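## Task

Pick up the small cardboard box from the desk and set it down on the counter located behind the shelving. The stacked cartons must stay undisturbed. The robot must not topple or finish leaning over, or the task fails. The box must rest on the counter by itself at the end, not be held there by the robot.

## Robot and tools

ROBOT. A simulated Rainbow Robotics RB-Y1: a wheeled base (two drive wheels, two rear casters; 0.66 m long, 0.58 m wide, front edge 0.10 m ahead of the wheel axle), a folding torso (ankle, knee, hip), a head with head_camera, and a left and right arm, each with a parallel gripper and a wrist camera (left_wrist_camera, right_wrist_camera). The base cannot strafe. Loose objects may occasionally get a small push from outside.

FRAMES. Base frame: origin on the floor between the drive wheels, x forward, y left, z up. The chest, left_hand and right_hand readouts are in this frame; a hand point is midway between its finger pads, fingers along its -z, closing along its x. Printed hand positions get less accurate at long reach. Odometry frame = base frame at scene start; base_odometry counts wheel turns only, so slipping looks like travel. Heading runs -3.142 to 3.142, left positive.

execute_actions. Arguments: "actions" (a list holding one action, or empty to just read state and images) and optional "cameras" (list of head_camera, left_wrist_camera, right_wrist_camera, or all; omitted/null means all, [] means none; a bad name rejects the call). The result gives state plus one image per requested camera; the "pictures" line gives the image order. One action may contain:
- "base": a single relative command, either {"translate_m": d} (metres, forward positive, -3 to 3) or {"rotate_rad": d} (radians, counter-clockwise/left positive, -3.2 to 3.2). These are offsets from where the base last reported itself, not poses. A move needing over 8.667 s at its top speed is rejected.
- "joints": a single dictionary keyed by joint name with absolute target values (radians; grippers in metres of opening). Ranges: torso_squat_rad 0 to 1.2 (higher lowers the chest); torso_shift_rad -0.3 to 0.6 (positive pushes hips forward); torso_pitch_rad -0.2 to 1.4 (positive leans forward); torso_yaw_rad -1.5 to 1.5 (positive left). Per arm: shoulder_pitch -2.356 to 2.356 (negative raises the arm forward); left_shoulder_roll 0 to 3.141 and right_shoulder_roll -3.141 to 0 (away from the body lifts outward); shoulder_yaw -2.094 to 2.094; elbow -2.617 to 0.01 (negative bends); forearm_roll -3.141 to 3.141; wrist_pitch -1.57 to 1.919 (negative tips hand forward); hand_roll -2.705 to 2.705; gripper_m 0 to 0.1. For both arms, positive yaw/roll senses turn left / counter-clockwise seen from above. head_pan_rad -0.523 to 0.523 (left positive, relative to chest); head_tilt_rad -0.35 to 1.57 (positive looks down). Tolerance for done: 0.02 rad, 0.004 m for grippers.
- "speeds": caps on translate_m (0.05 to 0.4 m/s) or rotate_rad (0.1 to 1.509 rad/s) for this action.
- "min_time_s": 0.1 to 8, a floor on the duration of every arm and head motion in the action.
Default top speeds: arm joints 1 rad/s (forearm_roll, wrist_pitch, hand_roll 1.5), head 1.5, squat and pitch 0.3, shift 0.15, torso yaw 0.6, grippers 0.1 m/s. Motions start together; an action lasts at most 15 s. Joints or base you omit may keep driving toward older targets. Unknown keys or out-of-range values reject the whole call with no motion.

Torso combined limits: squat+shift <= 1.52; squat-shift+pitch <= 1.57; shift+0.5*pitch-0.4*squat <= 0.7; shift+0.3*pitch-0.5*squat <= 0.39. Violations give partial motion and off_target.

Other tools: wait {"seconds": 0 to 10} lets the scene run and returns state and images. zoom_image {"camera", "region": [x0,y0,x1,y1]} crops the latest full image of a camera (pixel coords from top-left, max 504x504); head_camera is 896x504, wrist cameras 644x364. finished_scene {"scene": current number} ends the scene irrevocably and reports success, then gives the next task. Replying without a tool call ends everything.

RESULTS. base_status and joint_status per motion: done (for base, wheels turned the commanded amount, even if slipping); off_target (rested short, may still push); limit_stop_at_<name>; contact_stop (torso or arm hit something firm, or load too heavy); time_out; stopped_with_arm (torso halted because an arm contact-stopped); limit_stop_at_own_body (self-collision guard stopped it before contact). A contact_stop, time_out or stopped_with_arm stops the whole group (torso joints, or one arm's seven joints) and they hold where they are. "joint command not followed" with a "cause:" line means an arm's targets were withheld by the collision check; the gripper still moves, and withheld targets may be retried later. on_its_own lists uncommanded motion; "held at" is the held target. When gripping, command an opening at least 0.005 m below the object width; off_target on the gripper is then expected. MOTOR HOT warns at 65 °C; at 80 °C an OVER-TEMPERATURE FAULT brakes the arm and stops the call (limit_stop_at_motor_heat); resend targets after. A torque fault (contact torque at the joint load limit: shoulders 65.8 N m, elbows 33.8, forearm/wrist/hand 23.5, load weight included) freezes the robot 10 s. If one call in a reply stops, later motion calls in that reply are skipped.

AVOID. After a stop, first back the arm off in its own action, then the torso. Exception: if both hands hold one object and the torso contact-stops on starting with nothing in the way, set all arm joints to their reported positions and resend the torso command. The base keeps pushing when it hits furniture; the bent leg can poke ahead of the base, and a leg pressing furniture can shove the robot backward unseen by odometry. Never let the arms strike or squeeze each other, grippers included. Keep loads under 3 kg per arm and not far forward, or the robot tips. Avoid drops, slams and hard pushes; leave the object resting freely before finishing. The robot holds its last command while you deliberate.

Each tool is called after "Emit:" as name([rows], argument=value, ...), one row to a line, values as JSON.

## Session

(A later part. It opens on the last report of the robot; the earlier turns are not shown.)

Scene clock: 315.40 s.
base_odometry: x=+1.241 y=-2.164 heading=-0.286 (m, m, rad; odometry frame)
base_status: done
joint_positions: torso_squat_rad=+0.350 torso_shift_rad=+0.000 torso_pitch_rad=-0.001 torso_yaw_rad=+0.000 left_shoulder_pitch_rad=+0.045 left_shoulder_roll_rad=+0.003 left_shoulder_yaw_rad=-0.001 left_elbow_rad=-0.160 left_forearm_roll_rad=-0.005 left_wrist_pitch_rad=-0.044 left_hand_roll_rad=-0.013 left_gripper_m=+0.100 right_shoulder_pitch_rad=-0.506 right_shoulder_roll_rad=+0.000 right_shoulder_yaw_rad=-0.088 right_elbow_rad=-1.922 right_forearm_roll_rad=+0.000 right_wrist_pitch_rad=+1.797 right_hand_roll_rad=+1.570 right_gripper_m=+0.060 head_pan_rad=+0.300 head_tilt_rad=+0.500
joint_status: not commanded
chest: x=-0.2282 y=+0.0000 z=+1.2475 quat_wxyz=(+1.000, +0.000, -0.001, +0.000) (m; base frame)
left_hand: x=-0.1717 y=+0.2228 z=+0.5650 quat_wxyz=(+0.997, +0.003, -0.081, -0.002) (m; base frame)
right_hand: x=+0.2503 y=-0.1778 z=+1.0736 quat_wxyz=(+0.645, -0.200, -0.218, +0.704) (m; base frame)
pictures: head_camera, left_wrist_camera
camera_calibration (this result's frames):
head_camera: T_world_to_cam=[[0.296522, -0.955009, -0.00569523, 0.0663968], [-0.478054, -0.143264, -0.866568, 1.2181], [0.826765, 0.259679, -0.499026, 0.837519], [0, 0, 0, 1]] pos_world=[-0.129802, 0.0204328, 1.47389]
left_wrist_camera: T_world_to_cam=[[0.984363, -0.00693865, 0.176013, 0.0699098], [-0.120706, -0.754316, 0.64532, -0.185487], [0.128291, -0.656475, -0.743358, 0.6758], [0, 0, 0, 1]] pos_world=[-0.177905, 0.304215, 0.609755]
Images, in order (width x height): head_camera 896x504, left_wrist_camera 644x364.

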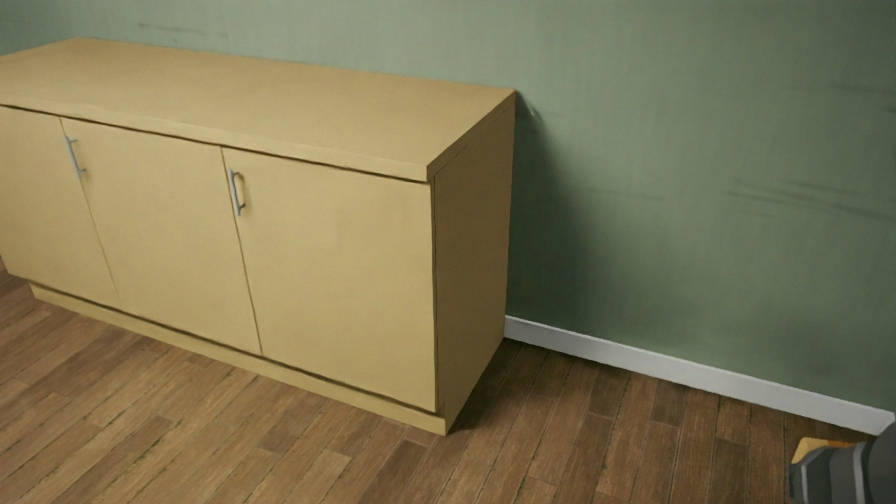

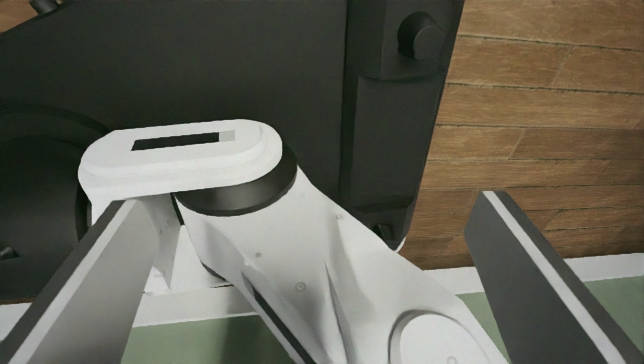

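Emit:
execute_actions([
  {"base":{"rotate_rad":0.5},"joints":{"torso_squat_rad":0.1,"torso_yaw_rad":0.075,"head_pan_rad":-0.2,"head_tilt_rad":0.7,"right_shoulder_pitch_rad":-0.666,"right_shoulder_yaw_rad":-0.118,"right_elbow_rad":-1.308,"right_wrist_pitch_rad":1.333},"min_time_s":1.5},
], cameras=["head_camera"])

Emit:
execute_actions([
  {"base":{"translate_m":0.95}},
], cameras=["head_camera","right_wrist_camera"])

Scene clock: 360.93 s.
base_odometry: x=+1.241 y=-2.164 heading=+0.213 (m, m, rad; odometry frame)
base_status: done
joint_positions: torso_squat_rad=+0.100 torso_shift_rad=+0.000 torso_pitch_rad=-0.001 torso_yaw_rad=+0.075 left_shoulder_pitch_rad=+0.045 left_shoulder_roll_rad=+0.003 left_shoulder_yaw_rad=-0.001 left_elbow_rad=-0.160 left_forearm_roll_rad=-0.005 left_wrist_pitch_rad=-0.044 left_hand_roll_rad=-0.013 left_gripper_m=+0.100 right_shoulder_pitch_rad=-0.666 right_shoulder_roll_rad=+0.000 right_shoulder_yaw_rad=-0.118 right_elbow_rad=-1.308 right_forearm_roll_rad=+0.000 right_wrist_pitch_rad=+1.333 right_hand_roll_rad=+1.570 right_gripper_m=+0.060 head_pan_rad=-0.200 head_tilt_rad=+0.700
joint_status: all done
chest: x=-0.2282 y=-0.0001 z=+1.2864 quat_wxyz=(+0.999, +0.000, +0.000, +0.037) (m; base frame)
left_hand: x=-0.1887 y=+0.2263 z=+0.6040 quat_wxyz=(+0.996, +0.006, -0.081, +0.035) (m; base frame)
right_hand: x=+0.3449 y=-0.1110 z=+1.0323 quat_wxyz=(+0.608, -0.188, -0.228, +0.737) (m; base frame)
pictures: head_camera
camera_calibration (this result's frames):
head_camera: T_world_to_cam=[[-0.124926, -0.992147, -0.006213, -0.0179983], [-0.655404, 0.0872232, -0.750225, 1.04212], [0.744876, -0.0896508, -0.661153, 1.08123], [0, 0, 0, 1]] pos_world=[-0.124624, -0.0118205, 1.49657]
Images, in order (width x height): head_camera 896x504.

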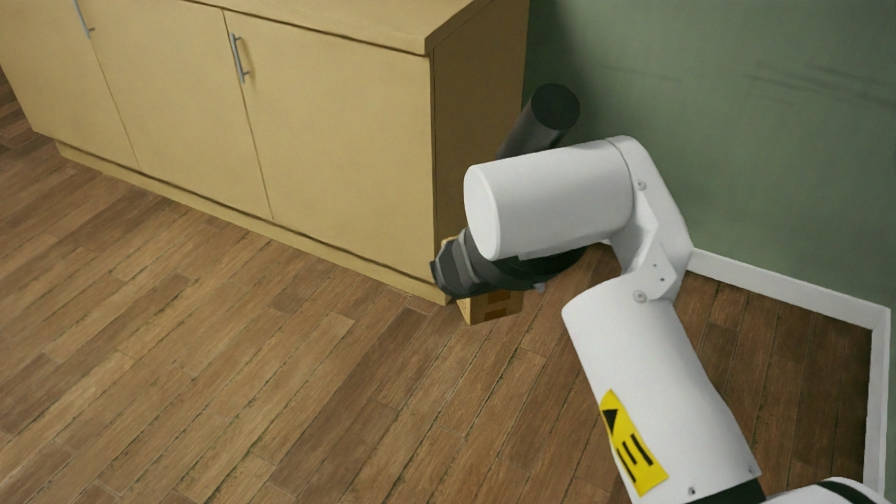

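Scene clock: 364.87 s.
base_odometry: x=+2.169 y=-1.962 heading=+0.215 (m, m, rad; odometry frame)
base_status: done
joint_positions: torso_squat_rad=+0.100 torso_shift_rad=+0.000 torso_pitch_rad=-0.001 torso_yaw_rad=+0.075 left_shoulder_pitch_rad=+0.045 left_shoulder_roll_rad=+0.003 left_shoulder_yaw_rad=-0.001 left_elbow_rad=-0.160 left_forearm_roll_rad=-0.005 left_wrist_pitch_rad=-0.044 left_hand_roll_rad=-0.013 left_gripper_m=+0.100 right_shoulder_pitch_rad=-0.666 right_shoulder_roll_rad=+0.000 right_shoulder_yaw_rad=-0.118 right_elbow_rad=-1.308 right_forearm_roll_rad=+0.000 right_wrist_pitch_rad=+1.333 right_hand_roll_rad=+1.570 right_gripper_m=+0.060 head_pan_rad=-0.200 head_tilt_rad=+0.700
joint_status: not commanded
chest: x=-0.2282 y=-0.0001 z=+1.2864 quat_wxyz=(+0.999, +0.000, -0.001, +0.037) (m; base frame)
left_hand: x=-0.1886 y=+0.2263 z=+0.6040 quat_wxyz=(+0.996, +0.006, -0.081, +0.035) (m; base frame)
right_hand: x=+0.3450 y=-0.1110 z=+1.0324 quat_wxyz=(+0.608, -0.188, -0.228, +0.737) (m; base frame)
pictures: head_camera, right_wrist_camera
camera_calibration (this result's frames):
head_camera: T_world_to_cam=[[-0.124921, -0.992147, -0.00621164, -0.017993], [-0.655373, 0.0872152, -0.750253, 1.04215], [0.744903, -0.0896516, -0.661121, 1.0812], [0, 0, 0, 1]] pos_world=[-0.124641, -0.0118117, 1.49658]
right_wrist_camera: T_world_to_cam=[[0.203779, -0.978984, 0.00798545, -0.190572], [-0.972587, -0.201501, 0.116065, 0.222287], [-0.112017, -0.0314182, -0.99321, 1.15], [0, 0, 0, 1]] pos_world=[0.383848, -0.105645, 1.11792]
Images, in order (width x height): head_camera 896x504, right_wrist_camera 644x364.

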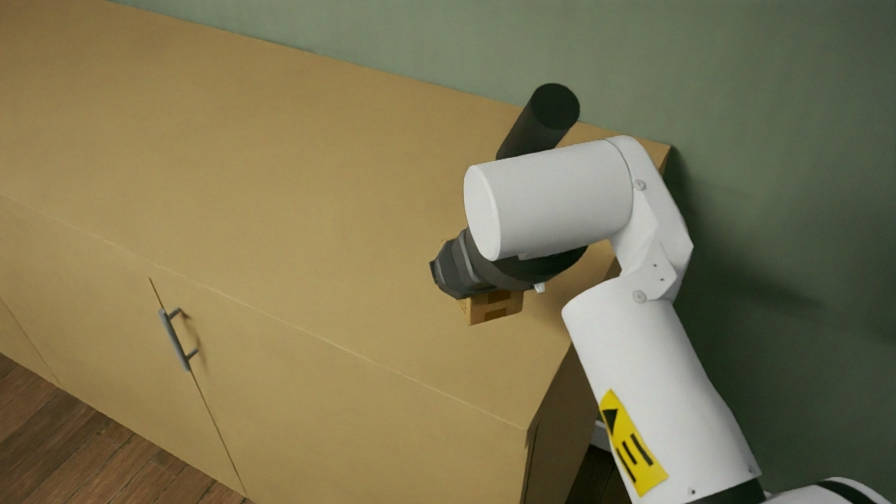

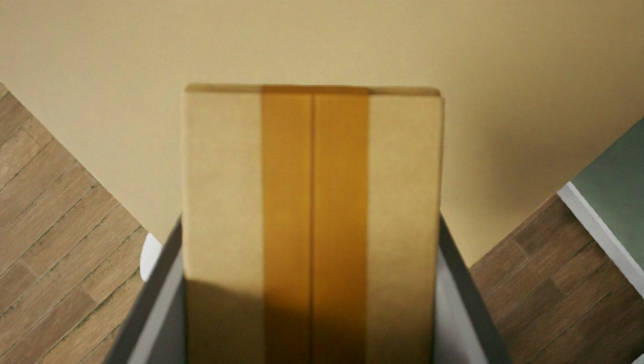

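Emit:
execute_actions([
  {"base":{"translate_m":0.1},"joints":{"torso_squat_rad":0.38,"head_tilt_rad":0.85}},
], cameras=["head_camera","right_wrist_camera"])

Scene clock: 377.50 s.
base_odometry: x=+2.266 y=-1.940 heading=+0.216 (m, m, rad; odometry frame)
base_status: done
joint_positions: torso_squat_rad=+0.380 torso_shift_rad=+0.000 torso_pitch_rad=-0.001 torso_yaw_rad=+0.075 left_shoulder_pitch_rad=+0.045 left_shoulder_roll_rad=+0.003 left_shoulder_yaw_rad=-0.001 left_elbow_rad=-0.160 left_forearm_roll_rad=-0.005 left_wrist_pitch_rad=-0.044 left_hand_roll_rad=-0.013 left_gripper_m=+0.100 right_shoulder_pitch_rad=-0.666 right_shoulder_roll_rad=+0.000 right_shoulder_yaw_rad=-0.118 right_elbow_rad=-1.308 right_forearm_roll_rad=+0.000 right_wrist_pitch_rad=+1.333 right_hand_roll_rad=+1.570 right_gripper_m=+0.060 head_pan_rad=-0.200 head_tilt_rad=+0.850
joint_status: all done
chest: x=-0.2283 y=-0.0001 z=+1.2400 quat_wxyz=(+0.999, +0.000, -0.001, +0.037) (m; base frame)
left_hand: x=-0.1886 y=+0.2263 z=+0.5575 quat_wxyz=(+0.996, +0.006, -0.081, +0.035) (m; base frame)
right_hand: x=+0.3449 y=-0.1110 z=+0.9861 quat_wxyz=(+0.608, -0.188, -0.228, +0.737) (m; base frame)
pictures: head_camera, right_wrist_camera
camera_calibration (this result's frames):
head_camera: T_world_to_cam=[[-0.125858, -0.992029, -0.00613456, -0.018595], [-0.759114, 0.100286, -0.643186, 0.831579], [0.638675, -0.0762935, -0.765685, 1.17924], [0, 0, 0, 1]] pos_world=[-0.124229, -0.0118739, 1.43767]
right_wrist_camera: T_world_to_cam=[[0.203785, -0.978983, 0.00801818, -0.190206], [-0.972612, -0.20151, 0.115842, 0.227847], [-0.111792, -0.0314055, -0.993235, 1.10397], [0, 0, 0, 1]] pos_world=[0.383782, -0.105625, 1.07163]
Images, in order (width x height): head_camera 896x504, right_wrist_camera 644x364.

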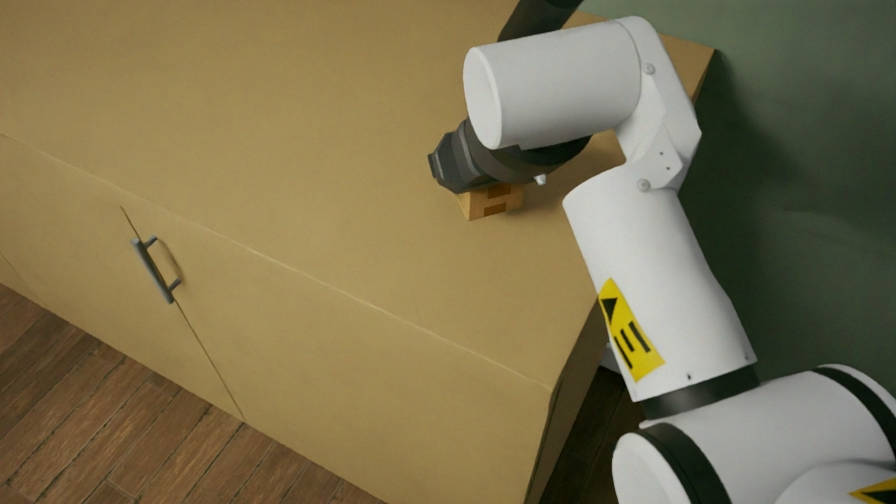

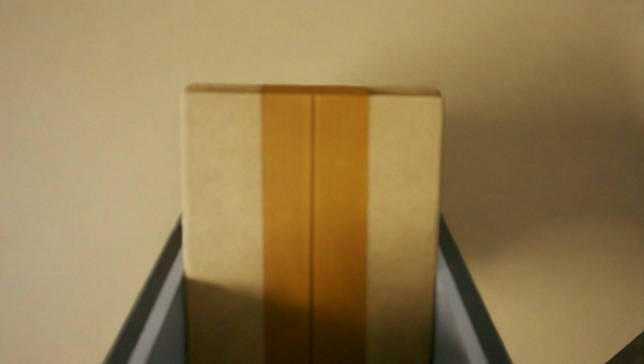

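Emit:
execute_actions([
  {"joints":{"torso_squat_rad":0.48}},
], cameras=["head_camera","right_wrist_camera"])

Emit:
zoom_image(camera="head_camera", region=[410, 120, 610, 270])

Scene clock: 399.80 s.
base_odometry: x=+2.266 y=-1.940 heading=+0.216 (m, m, rad; odometry frame)
base_status: not commanded
joint_positions: torso_squat_rad=+0.480 torso_shift_rad=+0.000 torso_pitch_rad=-0.001 torso_yaw_rad=+0.075 left_shoulder_pitch_rad=+0.045 left_shoulder_roll_rad=+0.003 left_shoulder_yaw_rad=-0.001 left_elbow_rad=-0.160 left_forearm_roll_rad=-0.005 left_wrist_pitch_rad=-0.044 left_hand_roll_rad=-0.013 left_gripper_m=+0.100 right_shoulder_pitch_rad=-0.666 right_shoulder_roll_rad=+0.000 right_shoulder_yaw_rad=-0.118 right_elbow_rad=-1.308 right_forearm_roll_rad=+0.000 right_wrist_pitch_rad=+1.333 right_hand_roll_rad=+1.570 right_gripper_m=+0.060 head_pan_rad=-0.200 head_tilt_rad=+0.850
joint_status: all done
chest: x=-0.2283 y=+0.0000 z=+1.2108 quat_wxyz=(+0.999, +0.000, -0.001, +0.037) (m; base frame)
left_hand: x=-0.1886 y=+0.2263 z=+0.5284 quat_wxyz=(+0.996, +0.006, -0.081, +0.035) (m; base frame)
right_hand: x=+0.3449 y=-0.1110 z=+0.9569 quat_wxyz=(+0.608, -0.188, -0.228, +0.737) (m; base frame)
pictures: head_camera, right_wrist_camera
camera_calibration (this result's frames):
head_camera: T_world_to_cam=[[-0.12586, -0.992029, -0.00613792, -0.0187663], [-0.759099, 0.100287, -0.643204, 0.812823], [0.638692, -0.0762941, -0.76567, 1.15691], [0, 0, 0, 1]] pos_world=[-0.124258, -0.0118671, 1.40851]
right_wrist_camera: T_world_to_cam=[[0.203783, -0.978983, 0.00802352, -0.189968], [-0.972615, -0.201508, 0.115822, 0.231228], [-0.111771, -0.0314063, -0.993238, 1.075], [0, 0, 0, 1]] pos_world=[0.383762, -0.105619, 1.04248]
Images, in order (width x height): head_camera 896x504, right_wrist_camera 644x364.

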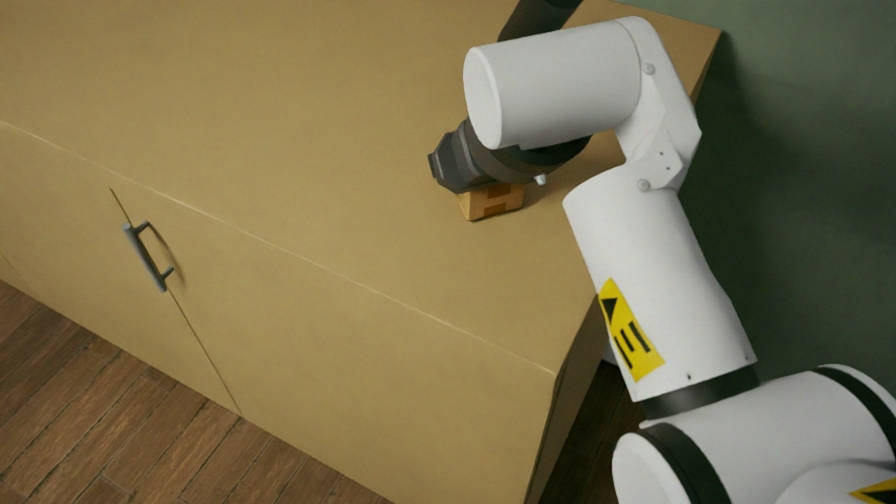

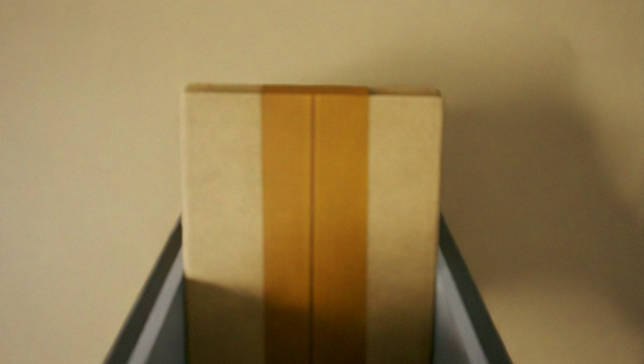

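Region (410, 120, 610, 270) of head_camera's 896x504 image, scaled by 2.520, with more detail than that image has; it fills the top 378 rows of this view, and the rest is white.

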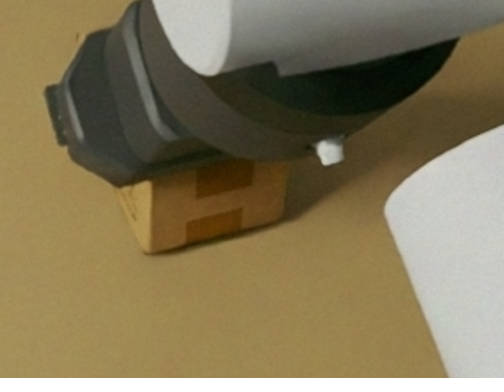

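Emit:
execute_actions([
  {"joints":{"torso_squat_rad":0.51}},
], cameras=["head_camera","right_wrist_camera"])

Emit:
zoom_image(camera="head_camera", region=[410, 120, 610, 270])

Scene clock: 407.87 s.
base_odometry: x=+2.266 y=-1.940 heading=+0.216 (m, m, rad; odometry frame)
base_status: not commanded
joint_positions: torso_squat_rad=+0.510 torso_shift_rad=-0.001 torso_pitch_rad=-0.003 torso_yaw_rad=+0.075 left_shoulder_pitch_rad=+0.045 left_shoulder_roll_rad=+0.003 left_shoulder_yaw_rad=-0.001 left_elbow_rad=-0.160 left_forearm_roll_rad=-0.005 left_wrist_pitch_rad=-0.044 left_hand_roll_rad=-0.013 left_gripper_m=+0.100 right_shoulder_pitch_rad=-0.670 right_shoulder_roll_rad=-0.001 right_shoulder_yaw_rad=-0.118 right_elbow_rad=-1.312 right_forearm_roll_rad=+0.000 right_wrist_pitch_rad=+1.333 right_hand_roll_rad=+1.570 right_gripper_m=+0.060 head_pan_rad=-0.200 head_tilt_rad=+0.850
joint_status: all done
chest: x=-0.2296 y=+0.0000 z=+1.2008 quat_wxyz=(+0.999, +0.000, -0.002, +0.037) (m; base frame)
left_hand: x=-0.1883 y=+0.2263 z=+0.5184 quat_wxyz=(+0.996, +0.005, -0.082, +0.035) (m; base frame)
right_hand: x=+0.3461 y=-0.1105 z=+0.9521 quat_wxyz=(+0.606, -0.192, -0.232, +0.736) (m; base frame)
pictures: head_camera, right_wrist_camera
camera_calibration (this result's frames):
head_camera: T_world_to_cam=[[-0.125966, -0.992014, -0.00633713, -0.0187451], [-0.757667, 0.100328, -0.644884, 0.807743], [0.64037, -0.0764323, -0.764254, 1.1487], [0, 0, 0, 1]] pos_world=[-0.125956, -0.0118371, 1.39868]
right_wrist_camera: T_world_to_cam=[[0.204453, -0.978829, 0.00958768, -0.191361], [-0.973644, -0.202339, 0.105243, 0.243392], [-0.101075, -0.0308522, -0.9944, 1.06782], [0, 0, 0, 1]] pos_world=[0.384032, -0.105117, 1.03806]
Images, in order (width x height): head_camera 896x504, right_wrist_camera 644x364.

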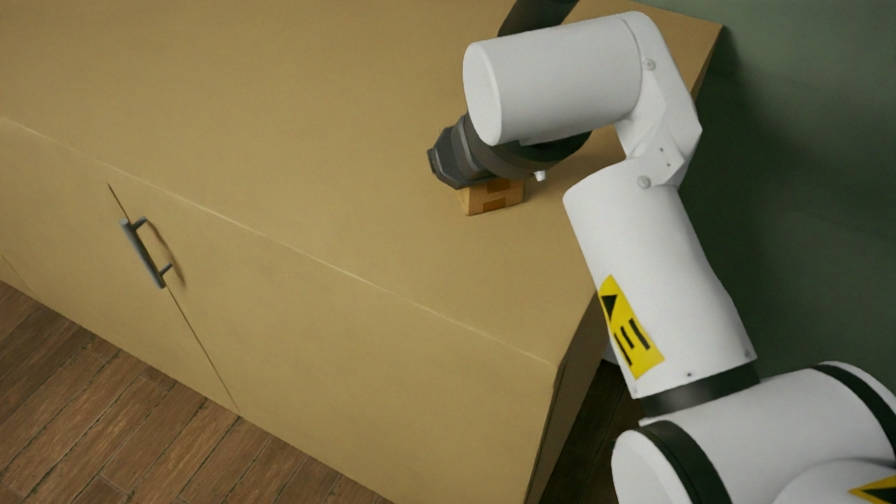

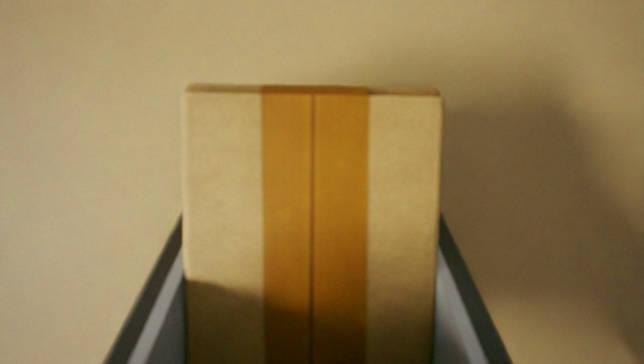

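Region (410, 120, 610, 270) of head_camera's 896x504 image, scaled by 2.520, with more detail than that image has; it fills the top 378 rows of this view, and the rest is white.

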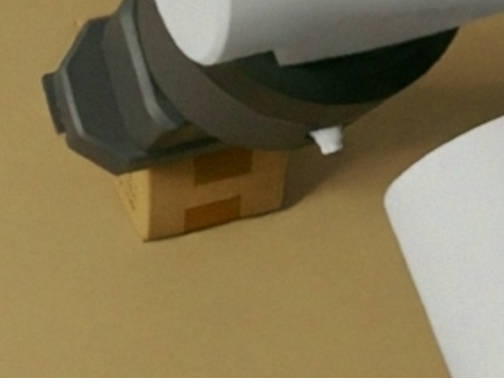

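Contact made. Release, then lift clear.

Emit:
execute_actions([
  {"joints":{"right_gripper_m":0.1,"torso_squat_rad":0.495}},
], cameras=[])

Emit:
execute_actions([
  {"joints":{"torso_squat_rad":0.3}},
], cameras=["head_camera","right_wrist_camera"])

Scene clock: 414.63 s.
base_odometry: x=+2.266 y=-1.940 heading=+0.216 (m, m, rad; odometry frame)
base_status: not commanded
joint_positions: torso_squat_rad=+0.495 torso_shift_rad=+0.000 torso_pitch_rad=-0.001 torso_yaw_rad=+0.075 left_shoulder_pitch_rad=+0.045 left_shoulder_roll_rad=+0.003 left_shoulder_yaw_rad=-0.001 left_elbow_rad=-0.160 left_forearm_roll_rad=-0.005 left_wrist_pitch_rad=-0.044 left_hand_roll_rad=-0.013 left_gripper_m=+0.100 right_shoulder_pitch_rad=-0.666 right_shoulder_roll_rad=+0.000 right_shoulder_yaw_rad=-0.118 right_elbow_rad=-1.308 right_forearm_roll_rad=+0.000 right_wrist_pitch_rad=+1.333 right_hand_roll_rad=+1.570 right_gripper_m=+0.100 head_pan_rad=-0.200 head_tilt_rad=+0.850
joint_status: all done
chest: x=-0.2283 y=+0.0000 z=+1.2059 quat_wxyz=(+0.999, +0.000, -0.001, +0.037) (m; base frame)
left_hand: x=-0.1886 y=+0.2263 z=+0.5234 quat_wxyz=(+0.996, +0.006, -0.081, +0.035) (m; base frame)
right_hand: x=+0.3452 y=-0.1112 z=+0.9524 quat_wxyz=(+0.608, -0.188, -0.228, +0.737) (m; base frame)
pictures: none
No camera images: the call's "cameras" was empty. Leave "cameras" out to get every camera's image.

Scene clock: 416.07 s.
base_odometry: x=+2.266 y=-1.940 heading=+0.216 (m, m, rad; odometry frame)
base_status: not commanded
joint_positions: torso_squat_rad=+0.300 torso_shift_rad=+0.000 torso_pitch_rad=-0.001 torso_yaw_rad=+0.075 left_shoulder_pitch_rad=+0.045 left_shoulder_roll_rad=+0.003 left_shoulder_yaw_rad=-0.001 left_elbow_rad=-0.160 left_forearm_roll_rad=-0.005 left_wrist_pitch_rad=-0.044 left_hand_roll_rad=-0.013 left_gripper_m=+0.100 right_shoulder_pitch_rad=-0.666 right_shoulder_roll_rad=+0.000 right_shoulder_yaw_rad=-0.118 right_elbow_rad=-1.308 right_forearm_roll_rad=+0.000 right_wrist_pitch_rad=+1.333 right_hand_roll_rad=+1.570 right_gripper_m=+0.100 head_pan_rad=-0.200 head_tilt_rad=+0.850
joint_status: all done
chest: x=-0.2282 y=+0.0000 z=+1.2587 quat_wxyz=(+0.999, +0.000, +0.000, +0.037) (m; base frame)
left_hand: x=-0.1886 y=+0.2263 z=+0.5762 quat_wxyz=(+0.996, +0.006, -0.081, +0.035) (m; base frame)
right_hand: x=+0.3452 y=-0.1112 z=+1.0048 quat_wxyz=(+0.608, -0.188, -0.228, +0.737) (m; base frame)
pictures: head_camera, right_wrist_camera
camera_calibration (this result's frames):
head_camera: T_world_to_cam=[[-0.125925, -0.992021, -0.00602107, -0.0186019], [-0.759289, 0.100285, -0.64298, 0.843372], [0.638453, -0.0763958, -0.76586, 1.19361], [0, 0, 0, 1]] pos_world=[-0.124045, -0.0118445, 1.4563]
right_wrist_camera: T_world_to_cam=[[0.203435, -0.979054, 0.00815035, -0.190617], [-0.972723, -0.201158, 0.115519, 0.22627], [-0.11146, -0.0314286, -0.993272, 1.12255], [0, 0, 0, 1]] pos_world=[0.383996, -0.105828, 1.09042]
Images, in order (width x height): head_camera 896x504, right_wrist_camera 644x364.

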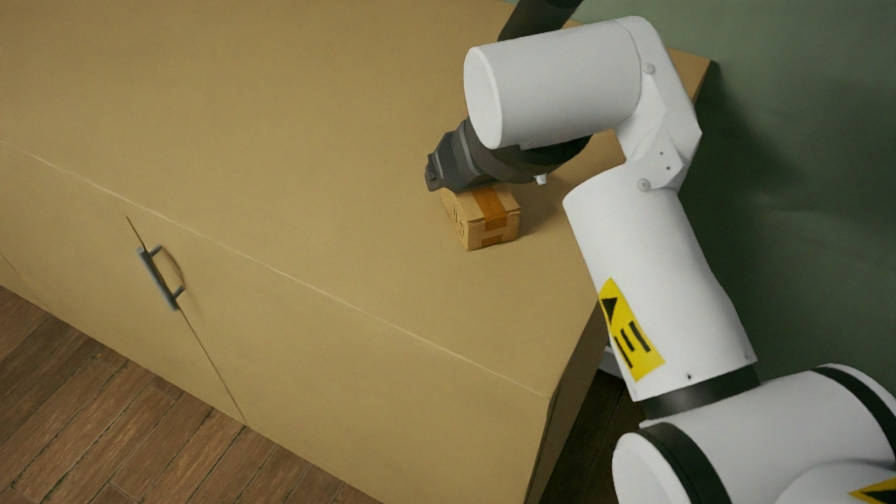

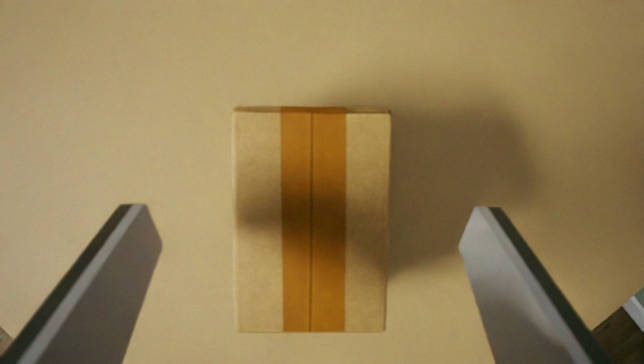

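Emit:
finished_scene(scene=1)

The scene is finished: the task was done.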